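# Transfer lidded 96-well plate from nest N1 to N2

## Task

Take the 96-well culture plate out of plate nest N1 and put it in plate nest N2. It has to rest flat within N2's locators, with well A1 in the nest corner labelled A1 and the lid seated fully on the plate. Then release it and move the grippers away. N1 is the left nest and N2 the right one, as seen from behind the arms. The plate starts in N1 with A1 at N1's A1 corner. A drop of a few millimetres while placing is acceptable, but a much longer fall at any point fails.

## Robot and tools

Robot: two 6-joint arms, left_arm and right_arm, each with a parallel gripper. Their bases may be tilted, and any mounting plates plus the metal frame behind the arms are fixed obstacles. A 'too close' message counts a mounting plate and its side of the frame as part of that arm. Keep the arms from striking or pressing on each other, and keep everything on the table. Loose objects may occasionally be nudged by an outside push.

Frame: every reported pose uses one scene frame. The origin is on the table surface midway between the arms, +z is up, +x points out over the table, and left_arm sits on the +y side. The arm names do not correspond to image left or right. Printed hand positions can be off, more so at long reach.

execute_actions takes {"actions": [...]} with zero or one item, plus an optional "pictures" boolean (images are included by default).
- Empty list: nothing is commanded and the current state is returned.
- Action: {"rows": [[14 numbers], ...], "steps": n}, with 1 to 15 rows and n at most 15 (default 15). Each step lasts 1/30 s. Row k is applied on step k, and the final row is repeated if there are fewer rows than steps.
- Wait: {"steps": n} with n up to 300 and no new command. It returns once n steps have passed since the previous result, and your reply time counts toward that.
A refused call sends nothing to the robot.

Row layout: one flat list of 14 numbers for both arms, always complete even if only one arm moves. The order is left_arm waist, shoulder, elbow, wrist pitch, wrist yaw, wrist roll, opening, then the same seven for right_arm. The six joint values are absolute target angles in radians, in the same form Joint positions reports them. They are not offsets. Ranges per arm: waist -2.618 to 3.054, shoulder 0.000 to 3.142, elbow 0.000 to 3.142, wrist pitch -1.571 to 1.571, wrist yaw -1.571 to 1.571, wrist roll -2.094 to 2.094.

Joint limits: a target more than 0.036 rad beyond a stated limit, and also farther out than the joint's last reported angle, gets the call refused. The true limits can differ from the stated ones by ±0.036 rad. A target past the true limit is clipped there, and 'joint sent to its limit' is reported, possibly about an earlier action that is still running. If that line is missing, it does not prove more travel is available.

Opening: an absolute value from -1 (closed) to +1 (fully open). Between the extremes, the fingers are driven to where grip_measured would read the commanded number. To hold something, command about 0.03 below the current grip_measured for a firm grip, or less far below for a lighter one. The pad force limit is roughly 50-62 N, or lower on some grippers, and parts thinner than about 2 mm get less. First contact can spike harder. Each gripper's reading has its own fixed error of up to about 1 mm.

Motion behaviour:
- Joint speed is capped. Each step's target stays within a lead of the measured angle: 0.202 rad for the waist, 0.258 shoulder, 0.238 elbow, 0.573 wrist pitch, 0.522 wrist yaw and roll.
- If the targets would move the gripper more than 70 mm from where it measures, all of that arm's targets are pulled back proportionally.
- Friction can leave a joint up to about 0.031 rad short, and smaller commanded changes may not move it at all.
- Between calls the arms keep heading to the last row sent. They stop once motion has nearly ceased for a moment (slow or blocked moves count as stopped) or any step is HELD. Fingers still opening or closing finish their travel.
- The simulation runs on while you think and write.

Result lines:
- State line `left_arm: …` | `right_arm: …`: end_effector_position in metres and end_effector_quat_wxyz for each gripper. The position is the point between the finger pads, about 1 cm behind the tips. The fingers point along gripper +z and close along gripper y.
- Joint positions and Joint velocities: one block per arm, with six joints (rad, rad/s) and then the pad gap (m, m/s; 0.094 m means fully open).
- grip_measured: the measured opening on the same scale as the command.
- 'joint command not followed': the clearance check altered or blocked some joint targets. The rest of the row still ran.
- HELD: marks steps on which your row, or part of it, was not sent.
- MOTOR HOT: a motor is at 75 °C or more, for example from holding a load, even while you think. At 90 °C that arm halts for 10 s, and that threshold is then disabled on the arm for 5 minutes. At 100 °C the arm's motors and gripper go limp until cooled, so the arm drops. Both are reported as OVER-TEMPERATURE FAULT. Avoid holding loads longer than needed.

Cameras: cam_high and cam_low (672x504), cam_left_wrist and cam_right_wrist (504x504, fisheye), returned in that order. Calibration (K, distortion, T_world_to_cam) comes with the session. It is approximate: fixed cameras can be off by up to about 2.3 degrees and 9 mm. Wrist camera poses are computed from joint readings.

zoom_image: {"camera": name, "region": [x0, y0, x1, y1]}. The region is in pixels of that camera's latest full image, with the origin at the top-left, and can be at most 504x504. It returns a closer view.

finished_scene: {"scene": n}, where n is the current scene's number. The plate must already be correctly placed and stay that way. Replying without a tool call also ends things.

Things to avoid: dropping the plate from any real height, separating or tilting the lid, slamming the plate down, pushing hard against the nest or table, arm-to-arm contact, and knocking anything off the table. Smooth, economical motion is preferred.

Each tool is called by a JSON object that holds its "fn" and its "kwargs", one argument or row to a line.

## Session

{"fn": "execute_actions", "kwargs": {
  "actions": []
}}

Scene clock: 0.00 s of 13200.00 s.
left_arm: end_effector_position=(+0.3895, +0.6536, +0.3257) grip_measured=+1.000 end_effector_quat_wxyz=(+0.009, -0.293, +0.884, +0.365) | right_arm: end_effector_position=(+0.4590, -0.1914, +0.1891) grip_measured=+1.000 end_effector_quat_wxyz=(+0.055, -0.336, +0.938, -0.064)
Joint positions: left_arm=[ 1.165  1.11   1.487 -0.765  0.116  0.149  0.094] | right_arm=[ 0.627  1.298  1.34  -0.662  0.798 -0.454  0.094]
Joint velocities: left_arm=[ 0.017 -0.012 -0.027  0.007 -0.037  0.037  0.   ] | right_arm=[-0.002 -0.002 -0.007 -0.051 -0.007  0.022  0.   ]
Motor temperatures (°C, as the motors report them): left_arm=[16 15 17 15 19 15] | right_arm=[16 17 17 17 19 16]

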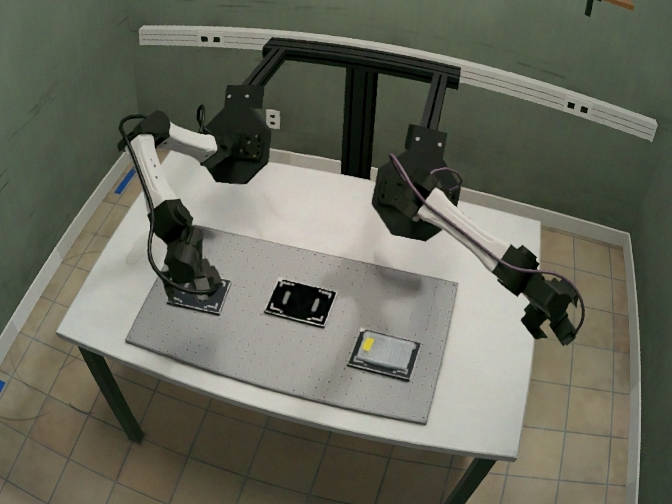

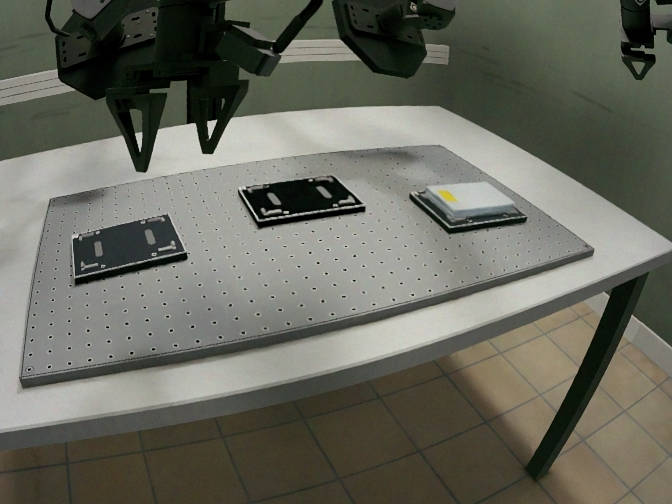

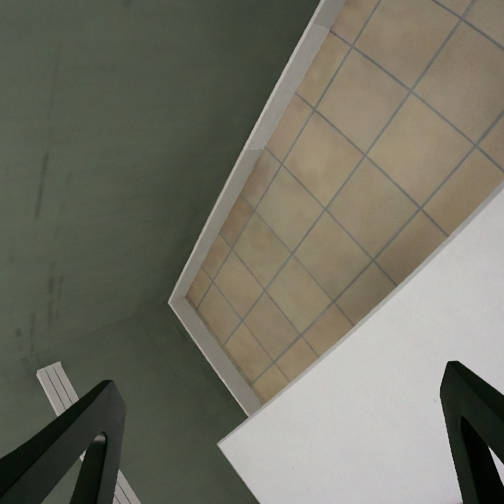

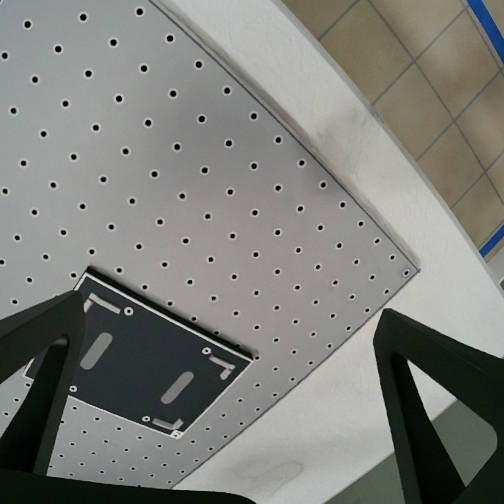

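{"fn": "zoom_image", "kwargs": {
  "camera": "cam_high",
  "region": [140, 250, 440, 400]
}}

{"fn": "zoom_image", "kwargs": {
  "camera": "cam_low",
  "region": [50, 160, 380, 300]
}}

{"fn": "zoom_image", "kwargs": {
  "camera": "cam_low",
  "region": [390, 160, 550, 250]
}}

{"fn": "execute_actions", "kwargs": {
  "actions": [
    {"rows":[[1.165,1.11,1.487,-0.765,0,0,1,0.627,1.298,1.34,-0.662,0,0,1]]}
  ],
  "pictures": false
}}

{"fn": "execute_actions", "kwargs": {
  "actions": [
    {"steps":45}
  ]
}}

Region (140, 250, 440, 400) of cam_high's 672x504 image, scaled by 1.680, with more detail than that image has.

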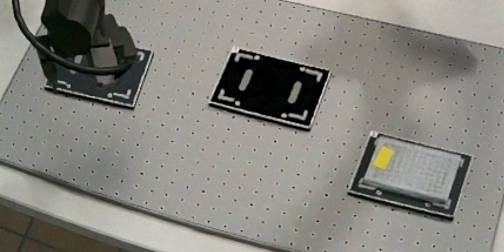

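Region (50, 160, 380, 300) of cam_low's 672x504 image, scaled by 1.527, with more detail than that image has; it fills the top 214 rows of this view, and the rest is white.

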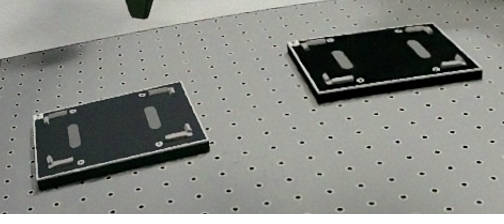

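Region (390, 160, 550, 250) of cam_low's 672x504 image, scaled by 3.150, with more detail than that image has; it fills the top 284 rows of this view, and the rest is white.

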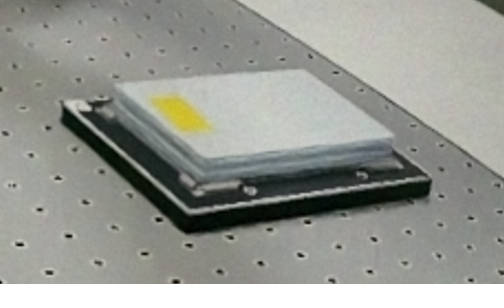

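Scene clock: 9.57 s of 13200.00 s.
left_arm: end_effector_position=(+0.3781, +0.6617, +0.3372) grip_measured=+1.000 end_effector_quat_wxyz=(+0.015, -0.355, +0.841, +0.408) | right_arm: end_effector_position=(+0.4261, -0.0748, +0.2205) grip_measured=+1.000 end_effector_quat_wxyz=(+0.024, -0.143, +0.938, +0.315)
Joint positions: left_arm=[ 1.165  1.11   1.487 -0.765  0.011  0.009  0.094] | right_arm=[ 0.624  1.298  1.34  -0.663  0.047 -0.023  0.094]
Joint velocities: left_arm=[-0.022 -0.007 -0.007  0.022 -0.037 -0.037  0.   ] | right_arm=[ 0.002  0.012 -0.012 -0.066 -0.33   0.139  0.   ]
Motor temperatures (°C, as the motors report them): left_arm=[16 17 18 16 19 15] | right_arm=[16 19 18 18 19 16]
Steps of this call (steps 1 to 90: nothing new was sent; then 6.07 s passed at rest; steps 91 to 105: all 15 steps of this action). Readings (joint positions):
91: left_arm=[1.165 1.110 1.487 -0.765 0.103 0.129] | right_arm=[0.625 1.298 1.340 -0.664 0.730 -0.389]
92: left_arm=[1.165 1.110 1.487 -0.765 0.083 0.104] | right_arm=[0.624 1.298 1.340 -0.663 0.633 -0.312]
94: left_arm=[1.165 1.110 1.487 -0.765 0.055 0.067] | right_arm=[0.624 1.298 1.340 -0.663 0.438 -0.201]
98: left_arm=[1.165 1.110 1.487 -0.765 0.026 0.030] | right_arm=[0.624 1.298 1.340 -0.663 0.183 -0.086]
105: the state above

Scene clock: 11.07 s of 13200.00 s.
left_arm: end_effector_position=(+0.3777, +0.6619, +0.3376) grip_measured=+1.000 end_effector_quat_wxyz=(+0.016, -0.358, +0.839, +0.410) | right_arm: end_effector_position=(+0.4246, -0.0703, +0.2240) grip_measured=+1.000 end_effector_quat_wxyz=(+0.019, -0.136, +0.934, +0.331)
Joint positions: left_arm=[ 1.165  1.11   1.487 -0.765  0.007  0.004  0.094] | right_arm=[ 0.624  1.298  1.34  -0.663  0.013 -0.007  0.094]
Joint velocities: left_arm=[-0.002  0.027 -0.012 -0.007 -0.022  0.037  0.   ] | right_arm=[-0.002  0.027  0.002 -0.066 -0.066  0.051  0.   ]
Motor temperatures (°C, as the motors report them): left_arm=[16 17 19 16 19 15] | right_arm=[16 20 18 18 19 16]
Steps of this call (steps 1 to 30: the robot went on to your last target; steps 31 to 45: nothing new was sent). Readings (joint positions):
1: left_arm=[1.165 1.110 1.487 -0.765 0.010 0.008] | right_arm=[0.624 1.298 1.340 -0.663 0.040 -0.020]
2: left_arm=[1.165 1.110 1.487 -0.765 0.010 0.008] | right_arm=[0.624 1.298 1.340 -0.663 0.034 -0.017]
4: left_arm=[1.165 1.110 1.487 -0.765 0.009 0.006] | right_arm=[0.624 1.298 1.340 -0.663 0.026 -0.013]
8: left_arm=[1.165 1.110 1.487 -0.765 0.008 0.005] | right_arm=[0.624 1.298 1.340 -0.663 0.018 -0.010]
45: the state above
All arms were judged still, so your last target was given up. Only a new action makes them travel on or press farther. Fingers that are still opening or closing keep moving.
camera_calibration (this result's frames):
cam_left_wrist: T_world_to_cam=[[0.515296, -0.445567, -0.732079, 0.356651], [-0.543379, -0.830434, 0.122956, 0.756456], [-0.662729, 0.334438, -0.670031, 0.357623], [0, 0, 0, 1]] pos_world=[0.464269, 0.667496, 0.407705]
cam_right_wrist: T_world_to_cam=[[0.360637, -0.738484, -0.569721, -0.0756545], [-0.790061, -0.566519, 0.23422, 0.266301], [-0.495725, 0.365646, -0.787756, 0.523134], [0, 0, 0, 1]] pos_world=[0.497009, -0.0962868, 0.306627]

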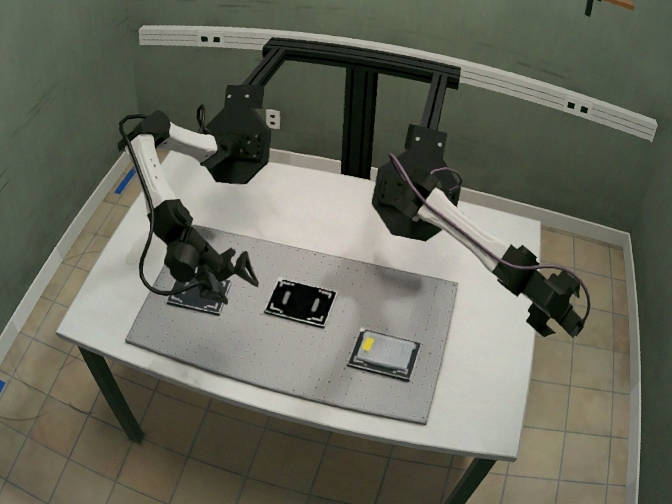

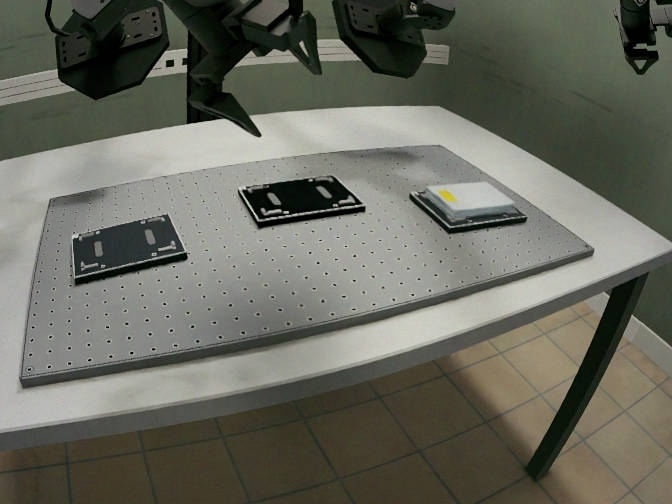

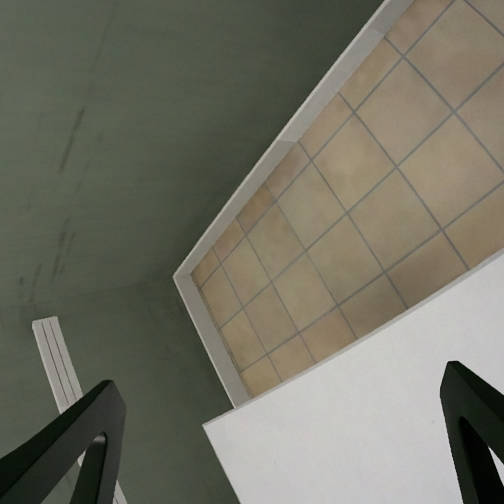

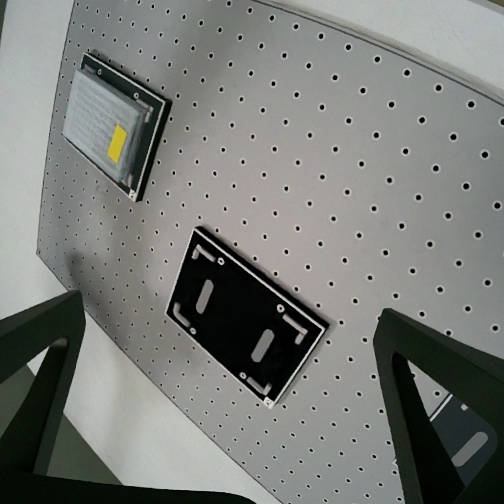

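{"fn": "execute_actions", "kwargs": {
  "actions": [
    {"rows":[[0,0.8,0.8,0,0,0,1,0,0.8,0.8,0,0,0,1]]}
  ],
  "pictures": false
}}

{"fn": "execute_actions", "kwargs": {
  "actions": [
    {"steps":60}
  ]
}}

Scene clock: 20.77 s of 13200.00 s.
left_arm: end_effector_position=(+0.4906, +0.4032, +0.1939) grip_measured=+1.000 end_effector_quat_wxyz=(+0.243, -0.159, +0.956, +0.029) | right_arm: end_effector_position=(+0.4625, -0.3028, +0.2142) grip_measured=+1.000 end_effector_quat_wxyz=(+0.281, +0.067, +0.955, +0.073)
Joint positions: left_arm=[ 0.187  0.809  0.798 -0.075 -0.004  0.001  0.094] | right_arm=[ 0.007  0.799  0.821 -0.048  0.009 -0.005  0.094]
Joint velocities: left_arm=[-2.103 -0.022 -0.017  0.271 -0.022 -0.007  0.   ] | right_arm=[ 0.002  0.007  0.022  0.183 -0.007  0.037  0.   ]
Motor temperatures (°C, as the motors report them): left_arm=[17 19 19 17 19 15] | right_arm=[16 22 19 18 19 16]
Steps of this call (steps 1 to 90: nothing new was sent; then 6.20 s passed at rest; steps 91 to 105: all 15 steps of this action). Readings (joint positions):
91: left_arm=[1.144 1.086 1.450 -0.699 -0.005 0.003] | right_arm=[0.608 1.277 1.307 -0.601 0.004 -0.007]
92: left_arm=[1.094 1.039 1.381 -0.609 -0.008 0.002] | right_arm=[0.569 1.234 1.244 -0.516 -0.001 -0.007]
94: left_arm=[0.972 0.921 1.239 -0.432 -0.008 0.002] | right_arm=[0.460 1.122 1.115 -0.374 -0.001 -0.007]
98: left_arm=[0.683 0.773 0.972 -0.141 -0.002 0.002] | right_arm=[0.179 0.845 0.860 -0.170 0.001 -0.006]
105: the state above

Scene clock: 22.77 s of 13200.00 s.
left_arm: end_effector_position=(+0.5209, +0.3493, +0.2087) grip_measured=+1.000 end_effector_quat_wxyz=(+0.290, -0.130, +0.947, -0.056) | right_arm: end_effector_position=(+0.4681, -0.3039, +0.2178) grip_measured=+1.000 end_effector_quat_wxyz=(+0.295, +0.068, +0.950, +0.072)
Joint positions: left_arm=[ 0.006  0.809  0.798 -0.006  0.009  0.001  0.094] | right_arm=[ 0.007  0.799  0.82  -0.018  0.009 -0.005  0.094]
Joint velocities: left_arm=[-0.012  0.002 -0.002 -0.066 -0.037  0.022  0.   ] | right_arm=[ 0.017  0.007 -0.002 -0.022 -0.037  0.037  0.   ]
Motor temperatures (°C, as the motors report them): left_arm=[17 19 19 17 19 15] | right_arm=[16 22 19 18 19 16]
Steps of this call (steps 1 to 30: the robot went on to your last target; steps 31 to 60: nothing new was sent). Readings (joint positions):
1: left_arm=[0.116 0.808 0.798 -0.061 -0.003 0.001] | right_arm=[0.007 0.799 0.821 -0.042 0.009 -0.005]
2: left_arm=[0.058 0.809 0.798 -0.047 0.003 0.001] | right_arm=[0.007 0.799 0.821 -0.037 0.009 -0.005]
4: left_arm=[0.010 0.809 0.798 -0.031 0.009 0.001] | right_arm=[0.007 0.799 0.821 -0.029 0.009 -0.005]
8: left_arm=[0.006 0.809 0.798 -0.015 0.009 0.001] | right_arm=[0.007 0.799 0.820 -0.022 0.009 -0.005]
60: the state above
All arms were judged still, so your last target was given up. Only a new action makes them travel on or press farther. Fingers that are still opening or closing keep moving.
camera_calibration (this result's frames):
cam_left_wrist: T_world_to_cam=[[0.142825, -0.985713, 0.0892791, 0.260449], [-0.988214, -0.147043, -0.0425689, 0.618024], [0.0550886, -0.0821469, -0.995097, 0.310121], [0, 0, 0, 1]] pos_world=[0.556457, 0.37308, 0.311656]
cam_right_wrist: T_world_to_cam=[[-0.0276932, -0.995335, -0.092423, -0.267656], [-0.995521, 0.0358221, -0.0874867, 0.519168], [0.0903894, 0.0895863, -0.991869, 0.311396], [0, 0, 0, 1]] pos_world=[0.481284, -0.312902, 0.329546]

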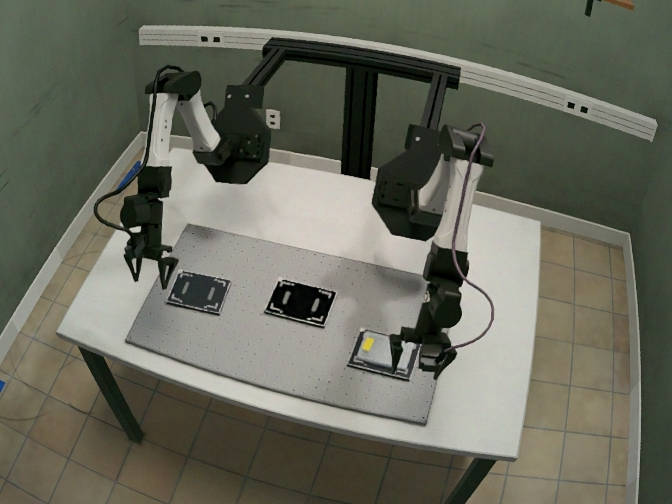

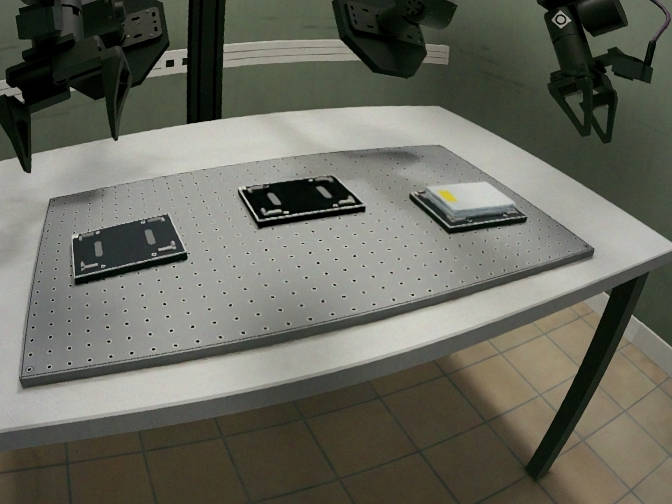

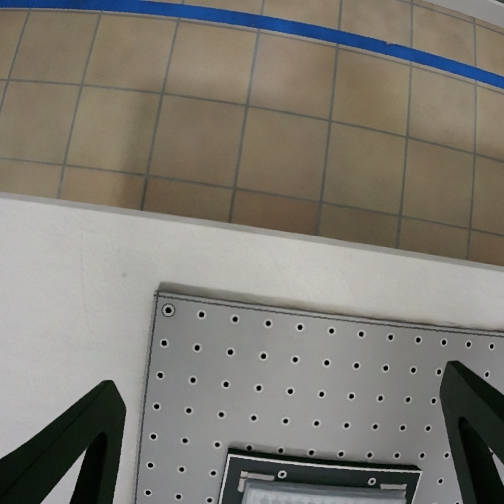

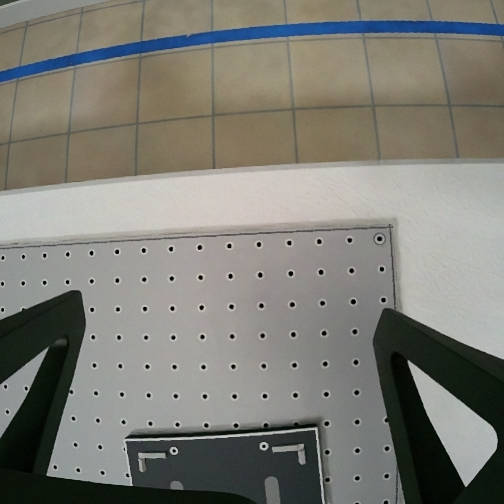

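{"fn": "execute_actions", "kwargs": {
  "actions": [
    {"rows":[[-0.267,0.948,0.596,-0.285,-0.4,1.57,1,0.176,1.03,0.786,-0.376,0.322,-1.57,1]]}
  ],
  "pictures": false
}}

{"fn": "execute_actions", "kwargs": {
  "actions": [
    {"steps":40}
  ]
}}

Scene clock: 59.33 s of 13200.00 s.
left_arm: end_effector_position=(+0.3648, +0.2750, +0.1200) grip_measured=+1.000 end_effector_quat_wxyz=(+0.018, +0.508, +0.861, -0.010) | right_arm: end_effector_position=(+0.3409, -0.2683, +0.1183) grip_measured=+1.000 end_effector_quat_wxyz=(+0.013, -0.583, +0.812, +0.007)
Joint positions: left_arm=[-0.259  0.946  0.6   -0.269 -0.355  1.139  0.094] | right_arm=[ 0.165  1.036  0.787 -0.353  0.292 -1.245  0.094]
Joint velocities: left_arm=[-0.012 -0.002 -0.017  0.007 -0.227  2.835  0.   ] | right_arm=[ 0.002  0.022 -0.012 -0.081  0.11  -2.103  0.   ]
Motor temperatures (°C, as the motors report them): left_arm=[16 24 22 20 19 15] | right_arm=[16 25 20 22 19 16]
Steps of this call (steps 1 to 90: nothing new was sent; then 33.07 s passed at rest; steps 91 to 105: all 15 steps of this action). Readings (joint positions):
91: left_arm=[-0.007 0.812 0.792 -0.008 -0.020 0.033] | right_arm=[0.020 0.809 0.821 -0.031 0.035 -0.042]
92: left_arm=[-0.034 0.817 0.782 -0.015 -0.054 0.075] | right_arm=[0.046 0.828 0.822 -0.046 0.065 -0.096]
94: left_arm=[-0.098 0.841 0.748 -0.043 -0.113 0.167] | right_arm=[0.097 0.893 0.822 -0.105 0.119 -0.215]
98: left_arm=[-0.217 0.906 0.662 -0.137 -0.236 0.447] | right_arm=[0.159 1.015 0.807 -0.248 0.222 -0.576]
105: the state above

Scene clock: 60.67 s of 13200.00 s.
left_arm: end_effector_position=(+0.3626, +0.2807, +0.1199) grip_measured=+1.000 end_effector_quat_wxyz=(+0.005, +0.679, +0.734, +0.003) | right_arm: end_effector_position=(+0.3385, -0.2715, +0.1182) grip_measured=+1.000 end_effector_quat_wxyz=(-0.004, +0.706, -0.709, -0.002)
Joint positions: left_arm=[-0.259  0.946  0.6   -0.276 -0.39   1.564  0.094] | right_arm=[ 0.165  1.036  0.787 -0.363  0.31  -1.563  0.094]
Joint velocities: left_arm=[-0.002 -0.007 -0.012  0.007 -0.007 -0.037  0.   ] | right_arm=[ 0.012  0.012  0.007 -0.037 -0.007 -0.081  0.   ]
Motor temperatures (°C, as the motors report them): left_arm=[17 24 22 20 19 15] | right_arm=[16 25 20 21 19 16]
Steps of this call (steps 1 to 40: the robot went on to your last target). Readings (joint positions):
1: left_arm=[-0.259 0.946 0.600 -0.270 -0.362 1.224] | right_arm=[0.165 1.036 0.787 -0.356 0.295 -1.309]
2: left_arm=[-0.259 0.946 0.600 -0.272 -0.368 1.293] | right_arm=[0.165 1.036 0.787 -0.358 0.298 -1.361]
4: left_arm=[-0.259 0.946 0.600 -0.274 -0.376 1.391] | right_arm=[0.165 1.036 0.787 -0.360 0.303 -1.434]
8: left_arm=[-0.259 0.946 0.600 -0.276 -0.384 1.494] | right_arm=[0.165 1.036 0.787 -0.363 0.307 -1.511]
40: the state above
camera_calibration (this result's frames):
cam_left_wrist: T_world_to_cam=[[-0.998158, 0.0354636, -0.0492137, 0.367068], [0.00507478, 0.857277, 0.51483, -0.261186], [0.0604475, 0.513632, -0.855879, 0.0389108], [0, 0, 0, 1]] pos_world=[0.365365, 0.190905, 0.185834]
cam_right_wrist: T_world_to_cam=[[0.994865, 0.0932727, 0.0392885, -0.314323], [0.0624948, -0.871479, 0.486434, -0.292108], [0.0796102, -0.481481, -0.872833, 0.05602], [0, 0, 0, 1]] pos_world=[0.326504, -0.198275, 0.203336]

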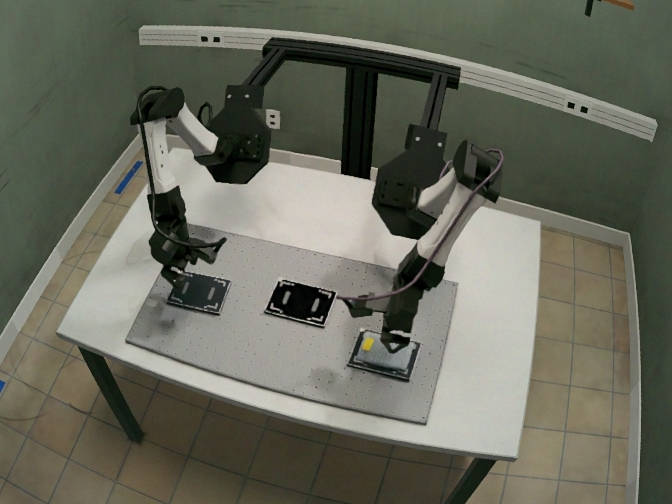

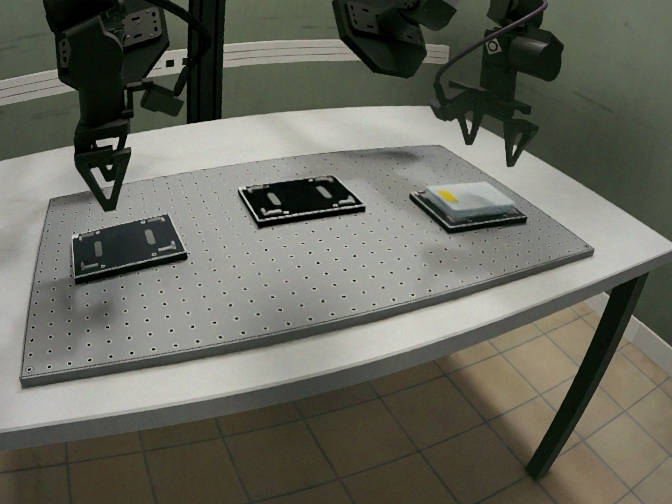

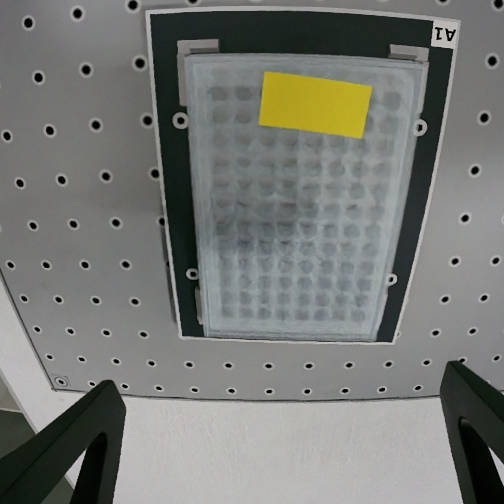

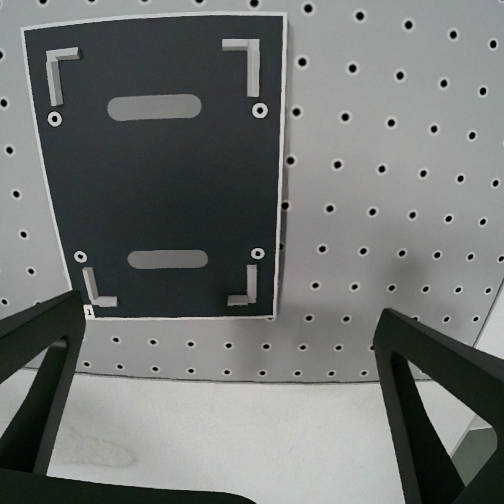

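{"fn": "execute_actions", "kwargs": {
  "actions": [
    {"rows":[[-0.292,1.258,0.562,0.058,-0.424,1.64,1,0.176,1.03,0.786,-0.376,0.322,-1.57,1]]}
  ],
  "pictures": false
}}

{"fn": "execute_actions", "kwargs": {
  "actions": [
    {"steps":20}
  ]
}}

{"fn": "zoom_image", "kwargs": {
  "camera": "cam_low",
  "region": [390, 130, 550, 250]
}}

Scene clock: 76.30 s of 13200.00 s.
left_arm: end_effector_position=(+0.3475, +0.2487, +0.0585) grip_measured=+1.000 end_effector_quat_wxyz=(-0.007, +0.715, +0.700, -0.008) | right_arm: end_effector_position=(+0.3384, -0.2716, +0.1182) grip_measured=+1.000 end_effector_quat_wxyz=(-0.003, +0.706, -0.708, -0.002)
Joint positions: left_arm=[-0.283  1.266  0.567  0.035 -0.412  1.632  0.094] | right_arm=[ 0.165  1.036  0.787 -0.364  0.311 -1.563  0.094]
Joint velocities: left_arm=[-0.002 -0.007  0.007  0.051 -0.051  0.051  0.   ] | right_arm=[-0.032 -0.012 -0.002 -0.022 -0.037 -0.037  0.   ]
Motor temperatures (°C, as the motors report them): left_arm=[17 23 21 18 19 15] | right_arm=[16 26 20 20 19 16]
Steps of this call (steps 1 to 15: the robot went on to your last target; steps 16 to 90: nothing new was sent; then 12.13 s passed at rest; steps 91 to 105: all 15 steps of this action). Readings (joint positions):
91: left_arm=[-0.262 0.974 0.597 -0.239 -0.397 1.576] | right_arm=[0.165 1.036 0.787 -0.363 0.311 -1.563]
92: left_arm=[-0.269 1.043 0.597 -0.161 -0.404 1.586] | right_arm=[0.165 1.036 0.787 -0.363 0.311 -1.563]
94: left_arm=[-0.280 1.191 0.596 -0.067 -0.405 1.603] | right_arm=[0.165 1.036 0.787 -0.364 0.311 -1.563]
98: left_arm=[-0.283 1.266 0.567 -0.023 -0.407 1.623] | right_arm=[0.165 1.036 0.787 -0.364 0.311 -1.563]
105: the state above

Scene clock: 76.97 s of 13200.00 s.
left_arm: end_effector_position=(+0.3505, +0.2491, +0.0584) grip_measured=+1.000 end_effector_quat_wxyz=(-0.003, +0.714, +0.700, -0.003) | right_arm: end_effector_position=(+0.3384, -0.2716, +0.1182) grip_measured=+1.000 end_effector_quat_wxyz=(-0.003, +0.706, -0.708, -0.002)
Joint positions: left_arm=[-0.283  1.266  0.567  0.048 -0.414  1.635  0.094] | right_arm=[ 0.165  1.036  0.787 -0.364  0.311 -1.563  0.094]
Joint velocities: left_arm=[ 0.027 -0.007  0.002  0.051 -0.051  0.037  0.   ] | right_arm=[ 0.012 -0.022 -0.012 -0.037 -0.037 -0.081  0.   ]
Motor temperatures (°C, as the motors report them): left_arm=[17 23 21 18 19 15] | right_arm=[16 26 20 20 19 16]
Steps of this call (steps 1 to 20: the robot went on to your last target). Readings (joint positions):
1: left_arm=[-0.283 1.266 0.567 0.038 -0.413 1.633] | right_arm=[0.165 1.036 0.787 -0.364 0.311 -1.563]
2: left_arm=[-0.283 1.266 0.567 0.041 -0.413 1.633] | right_arm=[0.165 1.036 0.787 -0.364 0.311 -1.563]
4: left_arm=[-0.283 1.266 0.567 0.044 -0.413 1.634] | right_arm=[0.165 1.036 0.787 -0.364 0.311 -1.563]
8: left_arm=[-0.283 1.266 0.567 0.047 -0.413 1.635] | right_arm=[0.165 1.036 0.787 -0.364 0.311 -1.563]
20: the state above
camera_calibration (this result's frames):
cam_left_wrist: T_world_to_cam=[[-0.991021, 0.130795, -0.0277506, 0.325537], [0.0978356, 0.850825, 0.516261, -0.233319], [0.0911352, 0.50891, -0.855982, -0.00622919], [0, 0, 0, 1]] pos_world=[0.346008, 0.159105, 0.124155]
cam_right_wrist: T_world_to_cam=[[0.994868, 0.0934051, 0.0388937, -0.314145], [0.0627733, -0.871285, 0.486746, -0.292237], [0.0793521, -0.481806, -0.872677, 0.0559754], [0, 0, 0, 1]] pos_world=[0.326436, -0.19831, 0.203312]

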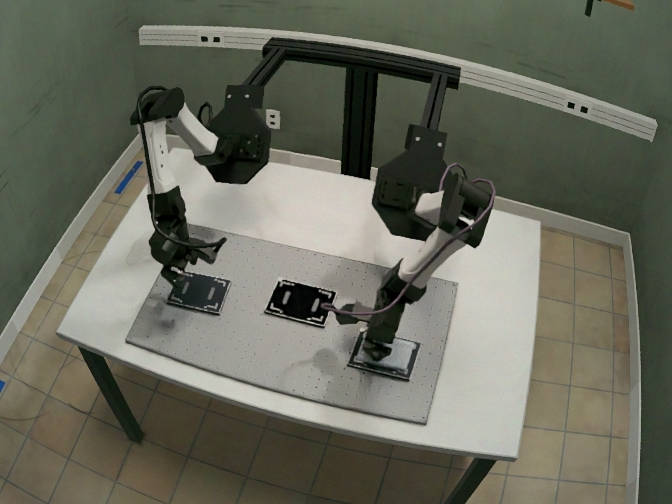

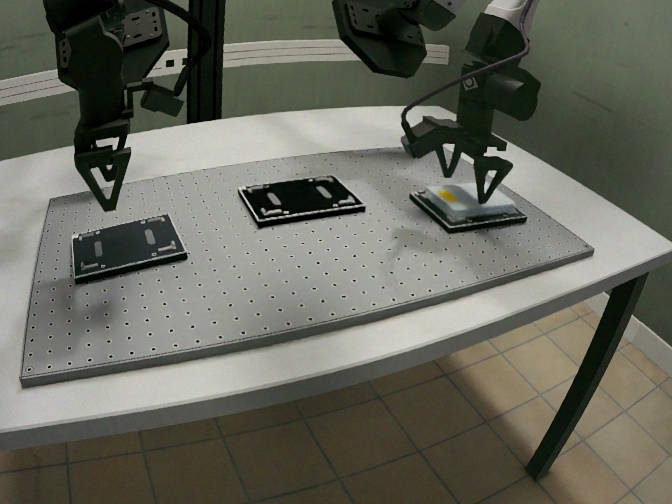

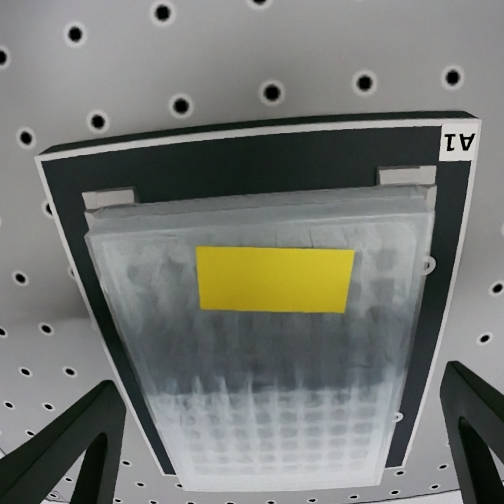

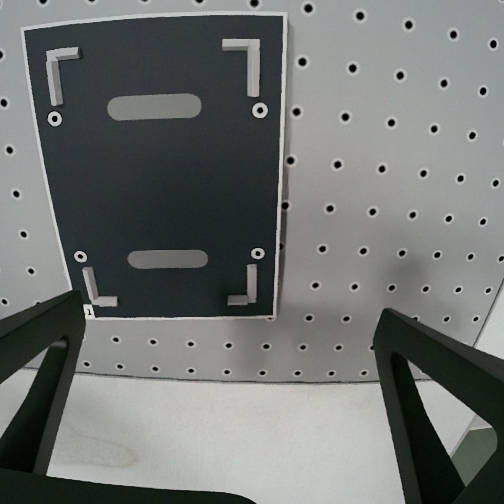

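Region (390, 130, 550, 250) of cam_low's 672x504 image, scaled by 3.150, with more detail than that image has; it fills the top 378 rows of this view, and the rest is white.

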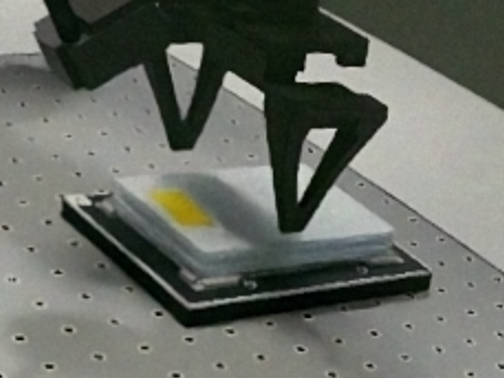

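{"fn": "execute_actions", "kwargs": {
  "actions": [
    {"rows":[[-0.205,1.28,0.575,0.12,-0.346,1.685,1,0.176,1.03,0.786,-0.376,0.322,-1.57,1],[-0.205,1.28,0.575,0.12,-0.346,1.685,1,0.176,1.03,0.786,-0.376,0.322,-1.57,1],[-0.205,1.28,0.575,0.12,-0.346,1.685,1,0.176,1.03,0.786,-0.376,0.322,-1.57,1],[-0.205,1.29,0.575,0.12,-0.346,1.685,1,0.176,1.03,0.786,-0.376,0.322,-1.57,1],[-0.205,1.303,0.575,0.12,-0.346,1.685,1,0.176,1.03,0.786,-0.376,0.322,-1.57,1]]}
  ],
  "pictures": false
}}

{"fn": "execute_actions", "kwargs": {
  "actions": [
    {"steps":15}
  ]
}}

{"fn": "zoom_image", "kwargs": {
  "camera": "cam_low",
  "region": [390, 130, 550, 250]
}}

Scene clock: 91.70 s of 13200.00 s.
left_arm: end_effector_position=(+0.3545, +0.2624, +0.0481) grip_measured=+1.000 end_effector_quat_wxyz=(+0.003, +0.710, +0.704, +0.003) | right_arm: end_effector_position=(+0.3384, -0.2716, +0.1182) grip_measured=+1.000 end_effector_quat_wxyz=(-0.003, +0.706, -0.708, -0.002)
Joint positions: left_arm=[-0.212  1.289  0.567  0.108 -0.354  1.678  0.094] | right_arm=[ 0.165  1.036  0.787 -0.364  0.311 -1.563  0.094]
Joint velocities: left_arm=[ 0.007  0.007  0.002 -0.037  0.007  0.022  0.   ] | right_arm=[ 0.002 -0.007  0.017 -0.037 -0.037  0.022  0.   ]
Motor temperatures (°C, as the motors report them): left_arm=[17 24 20 17 19 15] | right_arm=[16 26 20 19 19 16]
Steps of this call (steps 1 to 15: the robot went on to your last target; steps 16 to 90: nothing new was sent; then 11.23 s passed at rest; steps 91 to 105: all 15 steps of this action). Readings (joint positions):
91: left_arm=[-0.274 1.266 0.567 0.055 -0.400 1.642] | right_arm=[0.165 1.036 0.787 -0.364 0.311 -1.563]
92: left_arm=[-0.254 1.266 0.567 0.064 -0.388 1.649] | right_arm=[0.165 1.036 0.787 -0.364 0.311 -1.563]
94: left_arm=[-0.220 1.266 0.567 0.084 -0.378 1.660] | right_arm=[0.165 1.036 0.787 -0.364 0.311 -1.563]
98: left_arm=[-0.212 1.284 0.567 0.102 -0.365 1.672] | right_arm=[0.165 1.036 0.787 -0.364 0.311 -1.563]
105: the state above

Scene clock: 92.20 s of 13200.00 s.
left_arm: end_effector_position=(+0.3550, +0.2621, +0.0481) grip_measured=+1.000 end_effector_quat_wxyz=(+0.005, +0.711, +0.704, +0.003) | right_arm: end_effector_position=(+0.3384, -0.2716, +0.1182) grip_measured=+1.000 end_effector_quat_wxyz=(-0.003, +0.706, -0.708, -0.002)
Joint positions: left_arm=[-0.212  1.289  0.567  0.11  -0.352  1.68   0.094] | right_arm=[ 0.165  1.036  0.787 -0.364  0.311 -1.563  0.094]
Joint velocities: left_arm=[-0.012  0.002 -0.002  0.022 -0.051 -0.066  0.   ] | right_arm=[ 0.007  0.002 -0.007 -0.007  0.007 -0.022  0.   ]
Motor temperatures (°C, as the motors report them): left_arm=[17 24 20 17 19 15] | right_arm=[16 26 20 19 19 16]
Steps of this call (steps 1 to 15: the robot went on to your last target). Readings (joint positions):
1: left_arm=[-0.212 1.289 0.567 0.109 -0.354 1.678] | right_arm=[0.165 1.036 0.787 -0.364 0.311 -1.563]
2: left_arm=[-0.212 1.289 0.567 0.109 -0.353 1.678] | right_arm=[0.165 1.036 0.787 -0.364 0.311 -1.563]
4: left_arm=[-0.212 1.289 0.567 0.109 -0.353 1.679] | right_arm=[0.165 1.036 0.787 -0.364 0.311 -1.563]
8: left_arm=[-0.212 1.289 0.567 0.110 -0.352 1.679] | right_arm=[0.165 1.036 0.787 -0.364 0.311 -1.563]
15: the state above
All arms were judged still, so your last target was given up. Only a new action makes them travel on or press farther. Fingers that are still opening or closing keep moving.
camera_calibration (this result's frames):
cam_left_wrist: T_world_to_cam=[[-0.991375, 0.121755, -0.0484853, 0.331565], [0.0795426, 0.853044, 0.515742, -0.233568], [0.104154, 0.507437, -0.855371, -0.0263766], [0, 0, 0, 1]] pos_world=[0.350031, 0.172259, 0.113975]
cam_right_wrist: T_world_to_cam=[[0.994832, 0.0937846, 0.0388963, -0.31403], [0.0631044, -0.871261, 0.486747, -0.292343], [0.0795382, -0.481777, -0.872677, 0.0559204], [0, 0, 0, 1]] pos_world=[0.326408, -0.198315, 0.203312]

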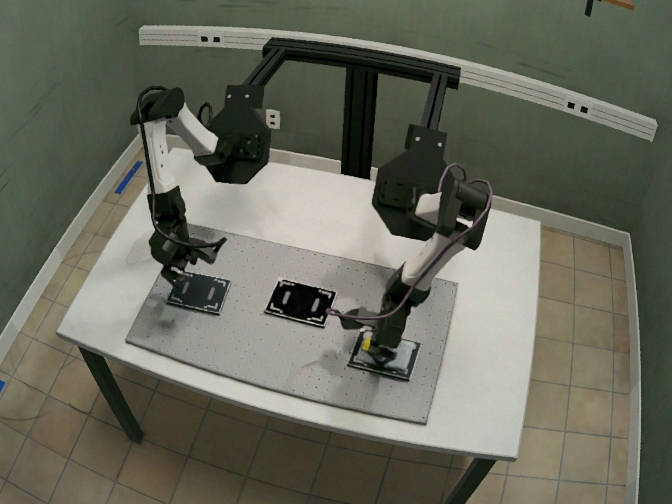

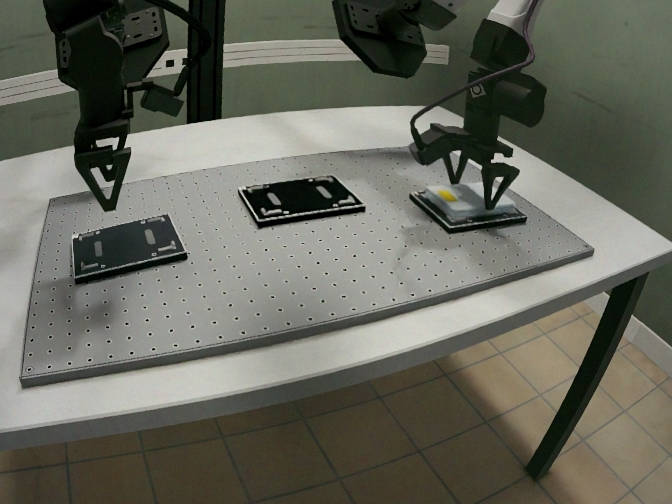

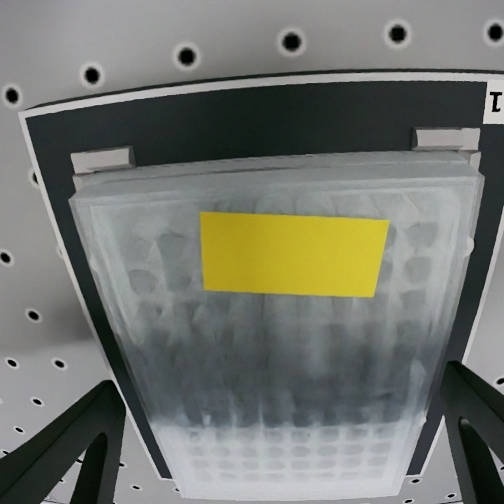

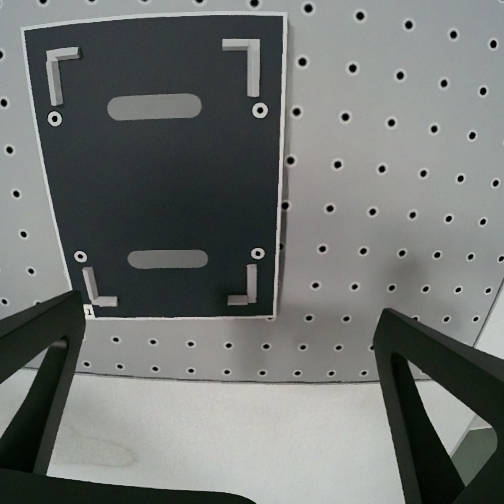

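Region (390, 130, 550, 250) of cam_low's 672x504 image, scaled by 3.150, with more detail than that image has; it fills the top 378 rows of this view, and the rest is white.

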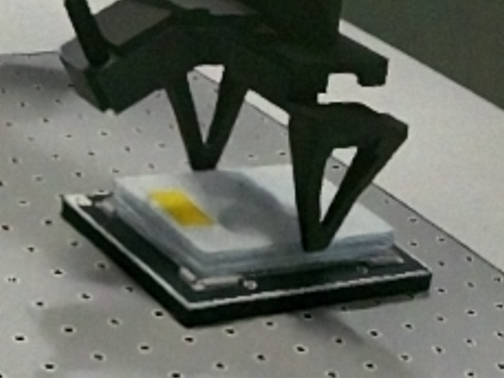

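{"fn": "execute_actions", "kwargs": {
  "actions": [
    {"rows":[[-0.205,1.315,0.575,0.12,-0.346,1.685,1,0.176,1.03,0.786,-0.376,0.322,-1.57,1],[-0.205,1.325,0.575,0.135,-0.346,1.685,1,0.176,1.03,0.786,-0.376,0.322,-1.57,1],[-0.205,1.335,0.575,0.15,-0.346,1.685,1,0.176,1.03,0.786,-0.376,0.322,-1.57,1],[-0.205,1.345,0.575,0.165,-0.346,1.685,1,0.176,1.03,0.786,-0.376,0.322,-1.57,1],[-0.205,1.355,0.575,0.18,-0.346,1.685,1,0.176,1.03,0.786,-0.376,0.322,-1.57,1],[-0.205,1.365,0.575,0.19,-0.346,1.685,1,0.176,1.03,0.786,-0.376,0.322,-1.57,1],[-0.205,1.375,0.575,0.205,-0.346,1.685,1,0.176,1.03,0.786,-0.376,0.322,-1.57,1],[-0.205,1.385,0.575,0.205,-0.346,1.685,1,0.176,1.03,0.786,-0.376,0.322,-1.57,1],[-0.205,1.394,0.575,0.205,-0.346,1.685,1,0.176,1.03,0.786,-0.376,0.322,-1.57,1]]}
  ],
  "pictures": false
}}

{"fn": "execute_actions", "kwargs": {
  "actions": [
    {"steps":15}
  ]
}}

{"fn": "zoom_image", "kwargs": {
  "camera": "cam_low",
  "region": [390, 130, 550, 250]
}}

Scene clock: 109.30 s of 13200.00 s.
left_arm: end_effector_position=(+0.3499, +0.2562, +0.0338) grip_measured=+1.000 end_effector_quat_wxyz=(+0.003, +0.712, +0.703, +0.000) | right_arm: end_effector_position=(+0.3384, -0.2716, +0.1182) grip_measured=+1.000 end_effector_quat_wxyz=(-0.003, +0.706, -0.708, -0.002)
Joint positions: left_arm=[-0.212  1.367  0.567  0.18  -0.352  1.68   0.094] | right_arm=[ 0.165  1.036  0.787 -0.364  0.311 -1.563  0.094]
Joint velocities: left_arm=[-0.027  0.002  0.022 -0.022  0.037 -0.007  0.   ] | right_arm=[-0.002 -0.002 -0.007 -0.007 -0.139  0.081  0.   ]
Motor temperatures (°C, as the motors report them): left_arm=[17 23 20 17 19 15] | right_arm=[16 27 20 19 19 16]
Steps of this call (steps 1 to 90: nothing new was sent; then 13.60 s passed at rest; steps 91 to 105: all 15 steps of this action). Readings (joint positions):
91: left_arm=[-0.212 1.291 0.567 0.111 -0.352 1.680] | right_arm=[0.165 1.036 0.787 -0.364 0.311 -1.563]
92: left_arm=[-0.212 1.294 0.567 0.114 -0.352 1.680] | right_arm=[0.165 1.036 0.787 -0.364 0.311 -1.563]
94: left_arm=[-0.212 1.310 0.567 0.127 -0.352 1.680] | right_arm=[0.165 1.036 0.787 -0.364 0.311 -1.563]
98: left_arm=[-0.212 1.353 0.567 0.162 -0.352 1.680] | right_arm=[0.165 1.036 0.787 -0.364 0.311 -1.563]
105: the state above

Scene clock: 109.80 s of 13200.00 s.
left_arm: end_effector_position=(+0.3499, +0.2562, +0.0338) grip_measured=+1.000 end_effector_quat_wxyz=(+0.003, +0.712, +0.703, +0.000) | right_arm: end_effector_position=(+0.3384, -0.2716, +0.1182) grip_measured=+1.000 end_effector_quat_wxyz=(-0.003, +0.706, -0.708, -0.002)
Joint positions: left_arm=[-0.212  1.367  0.567  0.18  -0.352  1.68   0.094] | right_arm=[ 0.165  1.036  0.787 -0.364  0.311 -1.563  0.094]
Joint velocities: left_arm=[-0.012 -0.002 -0.002 -0.007  0.007  0.007  0.   ] | right_arm=[ 0.002  0.002  0.002  0.007 -0.022  0.037  0.   ]
Motor temperatures (°C, as the motors report them): left_arm=[17 23 20 17 19 15] | right_arm=[16 27 20 19 19 16]
Steps of this call (steps 1 to 15: the robot went on to your last target). Readings (joint positions):
1: left_arm=[-0.212 1.367 0.567 0.180 -0.352 1.680] | right_arm=[0.165 1.036 0.787 -0.364 0.311 -1.563]
2: left_arm=[-0.212 1.367 0.567 0.180 -0.352 1.680] | right_arm=[0.165 1.036 0.787 -0.364 0.311 -1.563]
4: left_arm=[-0.212 1.367 0.567 0.180 -0.352 1.680] | right_arm=[0.165 1.036 0.787 -0.364 0.311 -1.563]
8: left_arm=[-0.212 1.367 0.567 0.180 -0.352 1.680] | right_arm=[0.165 1.036 0.787 -0.364 0.311 -1.563]
15: the state above
All arms were judged still, so your last target was given up. Only a new action makes them travel on or press farther. Fingers that are still opening or closing keep moving.
camera_calibration (this result's frames):
cam_left_wrist: T_world_to_cam=[[-0.991321, 0.124737, -0.0415119, 0.325491], [0.085802, 0.853141, 0.514576, -0.223001], [0.0996023, 0.506548, -0.856439, -0.0332571], [0, 0, 0, 1]] pos_world=[0.345113, 0.166497, 0.0997801]
cam_right_wrist: T_world_to_cam=[[0.994832, 0.0937846, 0.0388963, -0.31403], [0.0631044, -0.871261, 0.486747, -0.292343], [0.0795382, -0.481777, -0.872677, 0.0559204], [0, 0, 0, 1]] pos_world=[0.326408, -0.198315, 0.203312]

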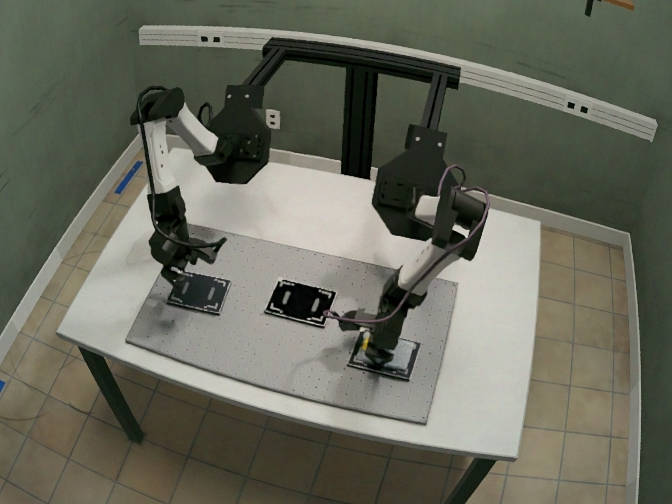

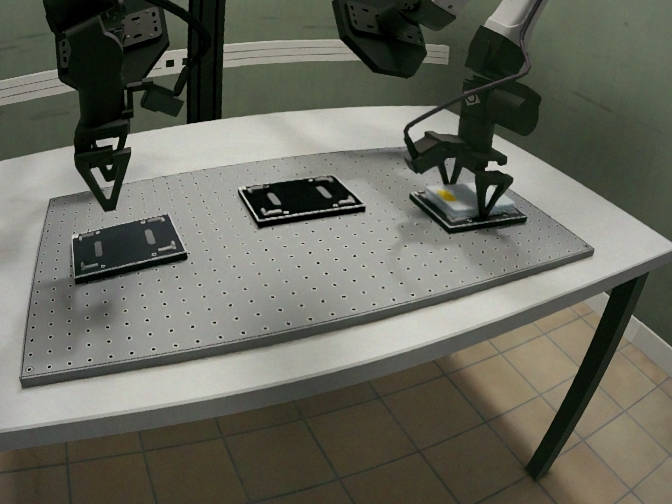

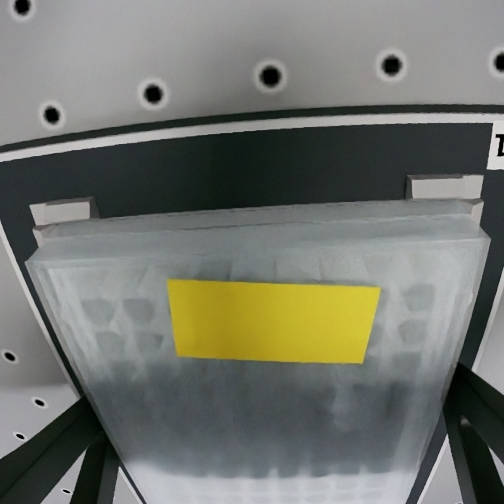

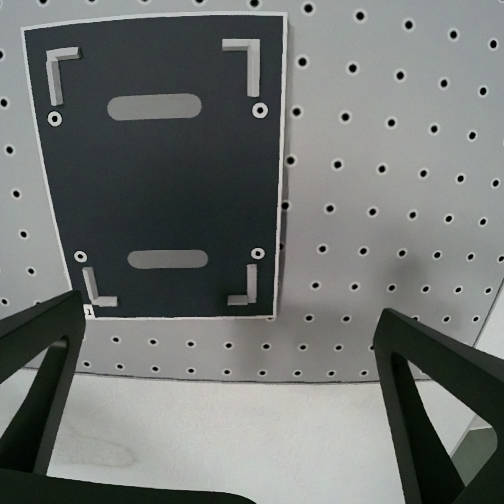

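Region (390, 130, 550, 250) of cam_low's 672x504 image, scaled by 3.150, with more detail than that image has; it fills the top 378 rows of this view, and the rest is white.

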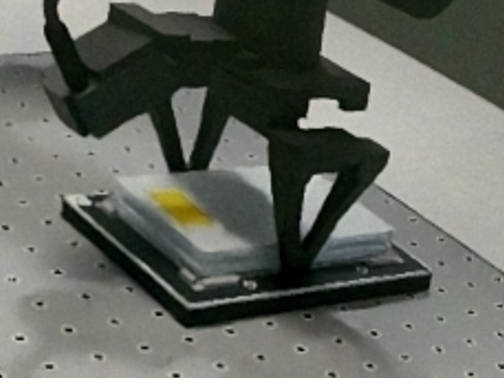

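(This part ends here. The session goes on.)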